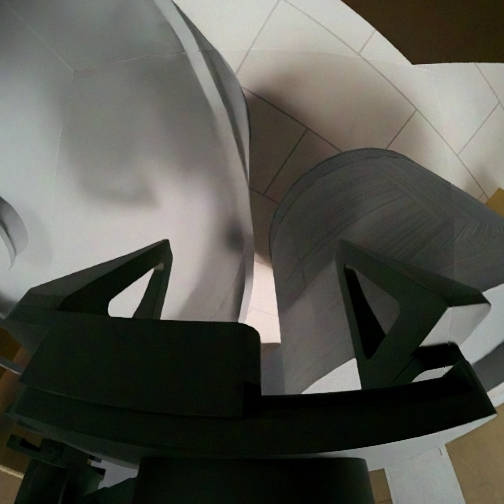

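Call:
{"method": "execute_actions", "body": {"actions": [{"arm1":{"joints":{"joint2_rad":2.71,"joint3_rad":0.91,"joint4_rad":0.215,"gripper_m":0.05}},"arm2":{"joints":{"joint2_rad":2.415,"joint3_rad":0.765,"joint4_rad":0.07,"gripper_m":0.05}},"arm4":{"joints":{"joint2_rad":2.81,"joint3_rad":2.1,"joint4_rad":-0.862,"gripper_m":0.06}}}], "cameras": []}}

Call:
{"method": "execute_actions", "body": {"actions": [{"arm1":{"joints":{"gripper_m":0}},"arm2":{"joints":{"gripper_m":0}},"arm4":{"joints":{"gripper_m":0}}}], "cameras": ["arm4_cam_wrist"]}}

Scene clock: 16.67 s.
Joint torques (N m, as the arm reports them, + toward a larger angle): arm1=[  1.61 -12.12  -2.34   0.36  -0.26   0.1 ] | arm2=[  0.04 -10.05  -0.42   0.76   0.08   0.17] | arm3=[ -1.23 -11.18  11.88   0.93   0.23   0.06] | arm4=[ -1.58 -15.9    9.15   0.62   0.26   0.07] | arm5=[  1.92 -23.84   1.91   0.53  -0.54   0.42] | arm6=[ -0.46 -12.11  10.25   0.02  -0.05  -0.04]
arm1.joint_positions: joint1_rad=+0.035 joint2_rad=+2.699 joint3_rad=+0.914 joint4_rad=+0.205 joint5_rad=+0.003 joint6_rad=-0.843 gripper_m=+0.050
arm1.joint_status: all done
arm1.hand: x=+0.3899 y=+0.1532 z=+0.3136 quat_wxyz=(+0.003, -0.400, -0.916, -0.006) (m; scene frame)
arm2.joint_positions: joint1_rad=+0.314 joint2_rad=+2.394 joint3_rad=+0.765 joint4_rad=+0.059 joint5_rad=-0.002 joint6_rad=+1.529 gripper_m=+0.050
arm2.joint_status: all done
arm2.hand: x=+0.1582 y=+0.1843 z=+0.3154 quat_wxyz=(+0.003, -0.966, -0.257, -0.001) (m; scene frame)
arm3.joint_positions: joint1_rad=-1.589 joint2_rad=+1.507 joint3_rad=+1.467 joint4_rad=-1.241 joint5_rad=+0.190 joint6_rad=+0.489 gripper_m=+0.095
arm3.joint_status: not commanded
arm3.hand: x=-0.9493 y=+0.6233 z=+0.9234 quat_wxyz=(+0.072, -0.933, +0.317, +0.154) (m; scene frame)
arm4.joint_positions: joint1_rad=-0.799 joint2_rad=+2.771 joint3_rad=+2.080 joint4_rad=-0.865 joint5_rad=-0.003 joint6_rad=+1.265 gripper_m=+0.060
arm4.joint_status: all done
arm4.hand: x=+0.0957 y=-0.0871 z=+0.3241 quat_wxyz=(-0.012, -0.503, -0.864, -0.005) (m; scene frame)
arm5.joint_positions: joint1_rad=-0.683 joint2_rad=+2.833 joint3_rad=+1.411 joint4_rad=-0.152 joint5_rad=+0.013 joint6_rad=+0.129 gripper_m=+0.002
arm5.joint_status: not commanded
arm5.hand: x=+0.3647 y=-0.1570 z=+0.3143 quat_wxyz=(+0.000, +0.292, -0.956, +0.004) (m; scene frame)
arm6.joint_positions: joint1_rad=-1.589 joint2_rad=+1.304 joint3_rad=+1.337 joint4_rad=-1.509 joint5_rad=-0.205 joint6_rad=+0.511 gripper_m=+0.094
arm6.joint_status: not commanded
arm6.hand: x=+0.8234 y=-0.3707 z=+0.9472 quat_wxyz=(-0.008, -0.103, -0.989, -0.108) (m; scene frame)
pictures: none
No camera images: the call's "cameras" was empty. Leave "cameras" out to get every camera's image.

Scene clock: 17.33 s.
Joint torques (N m, as the arm reports them, + toward a larger angle): arm1=[  1.33 -11.91  -2.46   0.11  -0.66   0.55] | arm2=[-0.08 -9.91 -0.19  0.71 -0.03  0.43] | arm3=[ -1.25 -11.19  11.88   0.94   0.22   0.06] | arm4=[ -1.44 -16.13   9.26   1.13   0.18  -0.03] | arm5=[  1.67 -23.49   2.12   0.53  -0.57   0.4 ] | arm6=[ -0.52 -11.67  10.33   0.08  -0.11  -0.08]
arm1.joint_positions: joint1_rad=+0.037 joint2_rad=+2.699 joint3_rad=+0.916 joint4_rad=+0.210 joint5_rad=+0.014 joint6_rad=-0.884 gripper_m=+0.001
arm1.joint_status: all done
arm1.hand: x=+0.3886 y=+0.1507 z=+0.3135 quat_wxyz=(+0.007, -0.380, -0.925, -0.001) (m; scene frame)
arm2.joint_positions: joint1_rad=+0.315 joint2_rad=+2.394 joint3_rad=+0.762 joint4_rad=+0.061 joint5_rad=+0.001 joint6_rad=+1.504 gripper_m=+0.002
arm2.joint_status: all done
arm2.hand: x=+0.1578 y=+0.1851 z=+0.3154 quat_wxyz=(+0.002, -0.963, -0.270, +0.000) (m; scene frame)
arm3.joint_positions: joint1_rad=-1.589 joint2_rad=+1.507 joint3_rad=+1.467 joint4_rad=-1.241 joint5_rad=+0.190 joint6_rad=+0.489 gripper_m=+0.095
arm3.joint_status: not commanded
arm3.hand: x=-0.9493 y=+0.6233 z=+0.9234 quat_wxyz=(+0.072, -0.933, +0.317, +0.154) (m; scene frame)
arm4.joint_positions: joint1_rad=-0.801 joint2_rad=+2.773 joint3_rad=+2.079 joint4_rad=-0.878 joint5_rad=-0.001 joint6_rad=+1.274 gripper_m=+0.001
arm4.joint_status: all done
arm4.hand: x=+0.0917 y=-0.0899 z=+0.3222 quat_wxyz=(-0.007, -0.508, -0.861, +0.000) (m; scene frame)
arm5.joint_positions: joint1_rad=-0.683 joint2_rad=+2.833 joint3_rad=+1.411 joint4_rad=-0.152 joint5_rad=+0.013 joint6_rad=+0.129 gripper_m=+0.002
arm5.joint_status: not commanded
arm5.hand: x=+0.3647 y=-0.1570 z=+0.3143 quat_wxyz=(+0.000, +0.292, -0.956, +0.004) (m; scene frame)
arm6.joint_positions: joint1_rad=-1.589 joint2_rad=+1.304 joint3_rad=+1.337 joint4_rad=-1.509 joint5_rad=-0.205 joint6_rad=+0.511 gripper_m=+0.094
arm6.joint_status: not commanded
arm6.hand: x=+0.8234 y=-0.3707 z=+0.9472 quat_wxyz=(-0.008, -0.103, -0.989, -0.108) (m; scene frame)
pictures: arm4_cam_wrist
Images, in order (width x height): arm4_cam_wrist 504x504.

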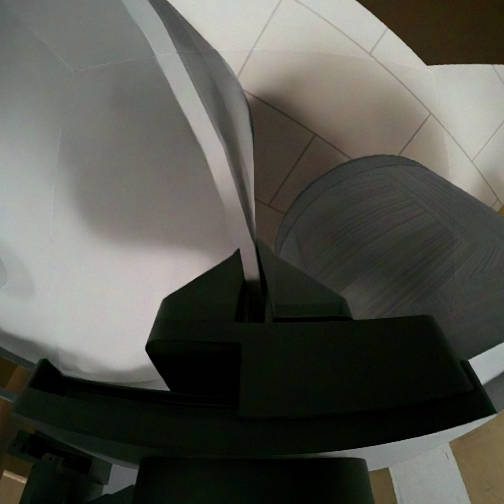

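Call:
{"method": "execute_actions", "body": {"actions": [{"arm1":{"joints":{"joint1_rad":0.03,"joint6_rad":-0.885,"joint2_rad":2.304,"joint3_rad":0.73,"joint4_rad":0.083}},"arm2":{"joints":{"joint1_rad":0.315,"joint6_rad":1.505,"joint2_rad":1.98,"joint3_rad":0.68,"joint4_rad":-0.163}},"arm4":{"joints":{"joint2_rad":2.42,"joint3_rad":2.07,"joint4_rad":-0.974}},"arm5":{"joints":{"joint1_rad":-0.683,"joint6_rad":0.128,"joint2_rad":2.467,"joint3_rad":1.25,"joint4_rad":-0.216}}}], "cameras": []}}

Scene clock: 21.47 s.
Joint torques (N m, as the arm reports them, + toward a larger angle): arm1=[  0.41 -18.22  -0.87  -0.5    0.12   0.31] | arm2=[ -1.28 -16.16   3.7    0.45   0.22   0.18] | arm3=[ -1.31 -11.15  11.89   0.93   0.22   0.05] | arm4=[ -1.13 -29.96  13.75   0.23   0.48   0.06] | arm5=[  3.16 -34.08   3.97   0.19  -0.38   0.16] | arm6=[ -0.96 -11.06  10.33   0.02  -0.07  -0.08]
arm1.joint_positions: joint1_rad=+0.034 joint2_rad=+2.391 joint3_rad=+0.728 joint4_rad=+0.092 joint5_rad=-0.007 joint6_rad=-0.903 gripper_m=+0.001
arm1.joint_status: all done
arm1.hand: x=+0.3912 y=+0.1523 z=+0.4143 quat_wxyz=(-0.003, -0.373, -0.928, -0.003) (m; scene frame)
arm2.joint_positions: joint1_rad=+0.319 joint2_rad=+2.060 joint3_rad=+0.659 joint4_rad=-0.165 joint5_rad=-0.005 joint6_rad=+1.494 gripper_m=+0.002
arm2.joint_status: all done
arm2.hand: x=+0.1614 y=+0.1827 z=+0.4151 quat_wxyz=(+0.001, -0.961, -0.277, -0.003) (m; scene frame)
arm3.joint_positions: joint1_rad=-1.589 joint2_rad=+1.507 joint3_rad=+1.467 joint4_rad=-1.241 joint5_rad=+0.190 joint6_rad=+0.489 gripper_m=+0.095
arm3.joint_status: not commanded
arm3.hand: x=-0.9493 y=+0.6233 z=+0.9234 quat_wxyz=(+0.072, -0.933, +0.317, +0.154) (m; scene frame)
arm4.joint_positions: joint1_rad=-0.807 joint2_rad=+2.591 joint3_rad=+1.998 joint4_rad=-0.970 joint5_rad=-0.008 joint6_rad=+1.264 gripper_m=+0.001
arm4.joint_status: joint2_rad time_out (moved -0.182 of -0.353); the others done
arm4.on_its_own: joint2_rad reads +2.591 and still pushes toward +2.420 since a time_out
arm4.hand: x=+0.0971 y=-0.0904 z=+0.4206 quat_wxyz=(-0.008, -0.506, -0.862, -0.006) (m; scene frame)
arm5.joint_positions: joint1_rad=-0.688 joint2_rad=+2.580 joint3_rad=+1.236 joint4_rad=-0.215 joint5_rad=+0.009 joint6_rad=+0.113 gripper_m=+0.002
arm5.joint_status: all done
arm5.hand: x=+0.3725 y=-0.1529 z=+0.4139 quat_wxyz=(-0.007, +0.298, -0.955, -0.001) (m; scene frame)
arm6.joint_positions: joint1_rad=-1.589 joint2_rad=+1.304 joint3_rad=+1.337 joint4_rad=-1.509 joint5_rad=-0.205 joint6_rad=+0.511 gripper_m=+0.094
arm6.joint_status: not commanded
arm6.hand: x=+0.8234 y=-0.3707 z=+0.9472 quat_wxyz=(-0.008, -0.103, -0.989, -0.108) (m; scene frame)
pictures: none
No camera images: the call's "cameras" was empty. Leave "cameras" out to get every camera's image.

Call:
{"method": "execute_actions", "body": {"actions": [{"arm1":{"joints":{"joint2_rad":1.956,"joint3_rad":0.645,"joint4_rad":-0.165}},"arm2":{"joints":{"joint2_rad":1.638,"joint3_rad":0.685,"joint4_rad":-0.485}},"arm4":{"joints":{"joint2_rad":2.26,"joint3_rad":2.06,"joint4_rad":-1.12}},"arm5":{"joints":{"joint2_rad":2.209,"joint3_rad":1.13,"joint4_rad":-0.355}}}], "cameras": []}}

Scene clock: 24.53 s.
Joint torques (N m, as the arm reports them, + toward a larger angle): arm1=[  0.12 -16.98   2.97  -0.69   0.13   0.18] | arm2=[ -1.31 -14.97   8.68   0.48   0.31   0.1 ] | arm3=[ -1.25 -11.21  11.89   0.93   0.22   0.06] | arm4=[ -0.7  -29.12  15.82  -0.12   0.43   0.05] | arm5=[  3.35 -33.91   5.98   0.38  -0.39   0.21] | arm6=[ -0.79 -11.11  10.16   0.07  -0.06  -0.05]
arm1.joint_positions: joint1_rad=+0.040 joint2_rad=+2.040 joint3_rad=+0.622 joint4_rad=-0.153 joint5_rad=-0.007 joint6_rad=-0.892 gripper_m=+0.001
arm1.joint_status: all done
arm1.hand: x=+0.3925 y=+0.1504 z=+0.5156 quat_wxyz=(-0.003, -0.376, -0.927, -0.003) (m; scene frame)
arm2.joint_positions: joint1_rad=+0.319 joint2_rad=+1.720 joint3_rad=+0.644 joint4_rad=-0.488 joint5_rad=-0.007 joint6_rad=+1.501 gripper_m=+0.002
arm2.joint_status: all done
arm2.hand: x=+0.1630 y=+0.1802 z=+0.5172 quat_wxyz=(+0.000, -0.962, -0.273, -0.004) (m; scene frame)
arm3.joint_positions: joint1_rad=-1.589 joint2_rad=+1.507 joint3_rad=+1.467 joint4_rad=-1.241 joint5_rad=+0.190 joint6_rad=+0.489 gripper_m=+0.095
arm3.joint_status: not commanded
arm3.hand: x=-0.9493 y=+0.6233 z=+0.9234 quat_wxyz=(+0.072, -0.933, +0.317, +0.154) (m; scene frame)
arm4.joint_positions: joint1_rad=-0.811 joint2_rad=+2.426 joint3_rad=+1.971 joint4_rad=-1.109 joint5_rad=-0.008 joint6_rad=+1.267 gripper_m=+0.002
arm4.joint_status: joint2_rad time_out (moved -0.165 of -0.331); the others done
arm4.on_its_own: joint2_rad reads +2.426 and still pushes toward +2.260 since a time_out
arm4.hand: x=+0.0941 y=-0.0924 z=+0.5226 quat_wxyz=(-0.008, -0.509, -0.861, -0.005) (m; scene frame)
arm5.joint_positions: joint1_rad=-0.690 joint2_rad=+2.316 joint3_rad=+1.105 joint4_rad=-0.353 joint5_rad=+0.009 joint6_rad=+0.116 gripper_m=+0.002
arm5.joint_status: all done
arm5.hand: x=+0.3717 y=-0.1559 z=+0.5166 quat_wxyz=(-0.004, +0.295, -0.956, +0.000) (m; scene frame)
arm6.joint_positions: joint1_rad=-1.589 joint2_rad=+1.304 joint3_rad=+1.337 joint4_rad=-1.509 joint5_rad=-0.205 joint6_rad=+0.511 gripper_m=+0.094
arm6.joint_status: not commanded
arm6.hand: x=+0.8234 y=-0.3707 z=+0.9472 quat_wxyz=(-0.008, -0.103, -0.989, -0.108) (m; scene frame)
pictures: none
No camera images: the call's "cameras" was empty. Leave "cameras" out to get every camera's image.

Call:
{"method": "execute_actions", "body": {"actions": [{"arm1":{"joints":{"joint2_rad":1.604,"joint3_rad":0.655,"joint4_rad":-0.495}},"arm2":{"joints":{"joint2_rad":1.36,"joint3_rad":0.785,"joint4_rad":-0.84}},"arm4":{"joints":{"joint2_rad":2.15,"joint3_rad":2.145,"joint4_rad":-1.305}},"arm5":{"joints":{"joint2_rad":1.96,"joint3_rad":1.09,"joint4_rad":-0.545}}}], "cameras": []}}

Scene clock: 27.73 s.
Joint torques (N m, as the arm reports them, + toward a larger angle): arm1=[  0.27 -15.37   8.18  -0.62  -0.16   0.1 ] | arm2=[ -1.27 -12.72  15.25  -0.03   0.3    0.07] | arm3=[ -1.3  -11.15  11.89   0.94   0.22   0.05] | arm4=[ -1.05 -27.62  18.27  -0.76   0.42  -0.03] | arm5=[  1.93 -32.01   9.18   0.28  -0.31   0.01] | arm6=[ -1.88 -12.13  10.11   0.12  -0.05  -0.08]
arm1.joint_positions: joint1_rad=+0.039 joint2_rad=+1.688 joint3_rad=+0.600 joint4_rad=-0.484 joint5_rad=+0.000 joint6_rad=-0.886 gripper_m=+0.001
arm1.joint_status: all done
arm1.hand: x=+0.3909 y=+0.1514 z=+0.6158 quat_wxyz=(+0.000, -0.379, -0.925, -0.003) (m; scene frame)
arm2.joint_positions: joint1_rad=+0.319 joint2_rad=+1.433 joint3_rad=+0.701 joint4_rad=-0.827 joint5_rad=-0.007 joint6_rad=+1.504 gripper_m=+0.002
arm2.joint_status: all done
arm2.hand: x=+0.1613 y=+0.1833 z=+0.6182 quat_wxyz=(-0.002, -0.962, -0.271, -0.004) (m; scene frame)
arm3.joint_positions: joint1_rad=-1.589 joint2_rad=+1.507 joint3_rad=+1.467 joint4_rad=-1.241 joint5_rad=+0.190 joint6_rad=+0.489 gripper_m=+0.095
arm3.joint_status: not commanded
arm3.hand: x=-0.9493 y=+0.6233 z=+0.9234 quat_wxyz=(+0.072, -0.933, +0.317, +0.154) (m; scene frame)
arm4.joint_positions: joint1_rad=-0.807 joint2_rad=+2.300 joint3_rad=+2.013 joint4_rad=-1.280 joint5_rad=-0.007 joint6_rad=+1.275 gripper_m=+0.002
arm4.joint_status: joint2_rad time_out (moved -0.127 of -0.276); joint3_rad time_out (moved +0.042 of +0.174); the others done
arm4.on_its_own: joint2_rad reads +2.300 and still pushes toward +2.150 since a time_out; joint3_rad reads +2.013 and still pushes toward +2.126 since a time_out
arm4.hand: x=+0.0875 y=-0.0900 z=+0.6226 quat_wxyz=(-0.007, -0.511, -0.859, -0.004) (m; scene frame)
arm5.joint_positions: joint1_rad=-0.683 joint2_rad=+2.067 joint3_rad=+1.049 joint4_rad=-0.549 joint5_rad=+0.008 joint6_rad=+0.129 gripper_m=+0.002
arm5.joint_status: all done
arm5.hand: x=+0.3687 y=-0.1542 z=+0.6177 quat_wxyz=(-0.003, +0.292, -0.956, +0.000) (m; scene frame)
arm6.joint_positions: joint1_rad=-1.589 joint2_rad=+1.304 joint3_rad=+1.337 joint4_rad=-1.509 joint5_rad=-0.205 joint6_rad=+0.511 gripper_m=+0.094
arm6.joint_status: not commanded
arm6.hand: x=+0.8234 y=-0.3707 z=+0.9472 quat_wxyz=(-0.008, -0.103, -0.989, -0.108) (m; scene frame)
pictures: none
No camera images: the call's "cameras" was empty. Leave "cameras" out to get every camera's image.

Call:
{"method": "execute_actions", "body": {"actions": [{"arm1":{"joints":{"joint2_rad":1.305,"joint3_rad":0.79,"joint4_rad":-0.895}},"arm2":{"joints":{"joint2_rad":1.175,"joint3_rad":0.975,"joint4_rad":-1.195}},"arm4":{"joints":{"joint2_rad":2.1,"joint3_rad":2.34,"joint4_rad":-1.55}},"arm5":{"joints":{"joint2_rad":1.72,"joint3_rad":1.145,"joint4_rad":-0.81}}}], "cameras": ["cam_high"]}}

Scene clock: 31.00 s.
Joint torques (N m, as the arm reports them, + toward a larger angle): arm1=[  0.41 -12.97  15.44  -1.83  -0.33   0.13] | arm2=[ -1.25 -11.38  19.41  -0.05   0.03   0.05] | arm3=[ -1.27 -11.2   11.87   0.93   0.22   0.05] | arm4=[ -0.87 -26.53  18.7   -0.08   0.37  -0.03] | arm5=[  1.55 -28.21  15.7   -0.81  -0.34   0.02] | arm6=[ -0.91 -11.13  10.25   0.07  -0.06  -0.04]
arm1.joint_positions: joint1_rad=+0.038 joint2_rad=+1.382 joint3_rad=+0.675 joint4_rad=-0.859 joint5_rad=+0.005 joint6_rad=-0.887 gripper_m=+0.001
arm1.joint_status: joint3_rad time_out (moved +0.075 of +0.190); the others done
arm1.on_its_own: joint3_rad reads +0.675 and still pushes toward +0.787 since a time_out
arm1.hand: x=+0.3898 y=+0.1523 z=+0.7228 quat_wxyz=(+0.002, -0.379, -0.925, +0.001) (m; scene frame)
arm2.joint_positions: joint1_rad=+0.319 joint2_rad=+1.244 joint3_rad=+0.866 joint4_rad=-1.181 joint5_rad=-0.001 joint6_rad=+1.505 gripper_m=+0.002
arm2.joint_status: joint3_rad time_out (moved +0.165 of +0.274); the others done
arm2.on_its_own: joint3_rad reads +0.866 and still pushes toward +0.975 since a time_out
arm2.hand: x=+0.1598 y=+0.1836 z=+0.7287 quat_wxyz=(-0.003, -0.963, -0.271, -0.001) (m; scene frame)
arm3.joint_positions: joint1_rad=-1.589 joint2_rad=+1.507 joint3_rad=+1.467 joint4_rad=-1.241 joint5_rad=+0.190 joint6_rad=+0.489 gripper_m=+0.095
arm3.joint_status: not commanded
arm3.hand: x=-0.9493 y=+0.6233 z=+0.9234 quat_wxyz=(+0.072, -0.933, +0.317, +0.154) (m; scene frame)
arm4.joint_positions: joint1_rad=-0.808 joint2_rad=+2.235 joint3_rad=+2.195 joint4_rad=-1.540 joint5_rad=-0.005 joint6_rad=+1.275 gripper_m=+0.002
arm4.joint_status: joint3_rad time_out (moved +0.182 of +0.327); the others done
arm4.on_its_own: joint3_rad reads +2.195 and still pushes toward +2.307 since a time_out
arm4.hand: x=+0.0824 y=-0.0909 z=+0.7342 quat_wxyz=(-0.003, -0.511, -0.859, +0.002) (m; scene frame)
arm5.joint_positions: joint1_rad=-0.681 joint2_rad=+1.820 joint3_rad=+1.055 joint4_rad=-0.784 joint5_rad=+0.007 joint6_rad=+0.135 gripper_m=+0.002
arm5.joint_status: all done
arm5.hand: x=+0.3670 y=-0.1549 z=+0.7277 quat_wxyz=(-0.011, +0.290, -0.957, -0.004) (m; scene frame)
arm6.joint_positions: joint1_rad=-1.589 joint2_rad=+1.304 joint3_rad=+1.337 joint4_rad=-1.509 joint5_rad=-0.205 joint6_rad=+0.511 gripper_m=+0.094
arm6.joint_status: not commanded
arm6.hand: x=+0.8234 y=-0.3707 z=+0.9472 quat_wxyz=(-0.008, -0.103, -0.989, -0.108) (m; scene frame)
pictures: cam_high
Images, in order (width x height): cam_high 504x504.

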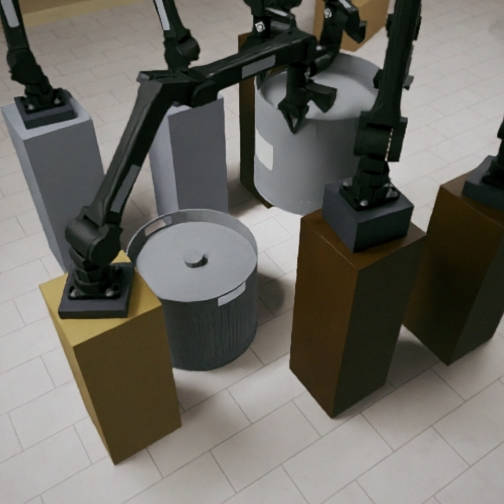

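Call:
{"method": "execute_actions", "body": {"actions": [{"arm1":{"joints":{"joint1_rad":-0.321,"joint6_rad":-1.236,"joint2_rad":1.403,"joint3_rad":0.915,"joint4_rad":-0.89}},"arm2":{"joints":{"joint1_rad":-0.073,"joint6_rad":1.117,"joint2_rad":1.108,"joint3_rad":0.9,"joint4_rad":-1.194}},"arm4":{"joints":{"joint1_rad":-0.775,"joint6_rad":1.3,"joint2_rad":1.755,"joint3_rad":1.735,"joint4_rad":-1.305}},"arm5":{"joints":{"joint1_rad":-0.481,"joint6_rad":0.329,"joint2_rad":1.555,"joint3_rad":0.86,"joint4_rad":-0.71}}}], "cameras": []}}

Scene clock: 34.63 s.
Joint torques (N m, as the arm reports them, + toward a larger angle): arm1=[  0.66 -15.04  15.36  -1.27  -0.79   0.31] | arm2=[ -1.48 -10.4   18.09   0.5   -0.02   0.09] | arm3=[ -1.27 -11.2   11.87   0.94   0.22   0.06] | arm4=[ -0.77 -22.83  17.54   1.01   0.46   0.08] | arm5=[  2.53 -26.23  11.85  -0.01  -0.4    0.16] | arm6=[ -1.06 -11.74  10.39   0.32  -0.03  -0.04]
arm1.joint_positions: joint1_rad=-0.315 joint2_rad=+1.484 joint3_rad=+0.774 joint4_rad=-0.867 joint5_rad=+0.016 joint6_rad=-1.255 gripper_m=+0.002
arm1.joint_status: joint3_rad time_out (moved +0.099 of +0.240); the others done
arm1.on_its_own: joint3_rad reads +0.774 and still pushes toward +0.887 since a time_out
arm1.hand: x=+0.2681 y=+0.1504 z=+0.7203 quat_wxyz=(+0.008, -0.372, -0.928, -0.005) (m; scene frame)
arm2.joint_positions: joint1_rad=-0.066 joint2_rad=+1.175 joint3_rad=+0.807 joint4_rad=-1.196 joint5_rad=+0.001 joint6_rad=+1.113 gripper_m=+0.002
arm2.joint_status: joint3_rad off_target (ended at +0.807, target +0.900); the others done
arm2.on_its_own: joint3_rad reads +0.807 and still pushes toward +0.900 since a time_out
arm2.hand: x=+0.0387 y=+0.1740 z=+0.7277 quat_wxyz=(-0.001, -0.962, -0.275, +0.001) (m; scene frame)
arm3.joint_positions: joint1_rad=-1.589 joint2_rad=+1.507 joint3_rad=+1.467 joint4_rad=-1.241 joint5_rad=+0.190 joint6_rad=+0.489 gripper_m=+0.095
arm3.joint_status: not commanded
arm3.hand: x=-0.9493 y=+0.6233 z=+0.9234 quat_wxyz=(+0.072, -0.933, +0.317, +0.154) (m; scene frame)
arm4.joint_positions: joint1_rad=-0.780 joint2_rad=+1.899 joint3_rad=+1.632 joint4_rad=-1.319 joint5_rad=-0.008 joint6_rad=+1.293 gripper_m=+0.002
arm4.joint_status: joint2_rad time_out (moved -0.336 of -0.480); joint3_rad time_out (moved -0.563 of -0.460); the others done
arm4.on_its_own: joint2_rad reads +1.899 and still pushes toward +1.755 since a time_out; joint3_rad reads +1.632 and still pushes toward +1.735 since a time_out
arm4.hand: x=-0.0340 y=-0.0980 z=+0.7277 quat_wxyz=(+0.000, -0.507, -0.862, +0.003) (m; scene frame)
arm5.joint_positions: joint1_rad=-0.484 joint2_rad=+1.666 joint3_rad=+0.808 joint4_rad=-0.700 joint5_rad=+0.009 joint6_rad=+0.321 gripper_m=+0.002
arm5.joint_status: all done
arm5.hand: x=+0.2505 y=-0.1600 z=+0.7237 quat_wxyz=(-0.007, +0.295, -0.955, -0.002) (m; scene frame)
arm6.joint_positions: joint1_rad=-1.589 joint2_rad=+1.304 joint3_rad=+1.337 joint4_rad=-1.509 joint5_rad=-0.205 joint6_rad=+0.511 gripper_m=+0.094
arm6.joint_status: not commanded
arm6.hand: x=+0.8234 y=-0.3707 z=+0.9472 quat_wxyz=(-0.008, -0.103, -0.989, -0.108) (m; scene frame)
pictures: none
No camera images: the call's "cameras" was empty. Leave "cameras" out to get every camera's image.


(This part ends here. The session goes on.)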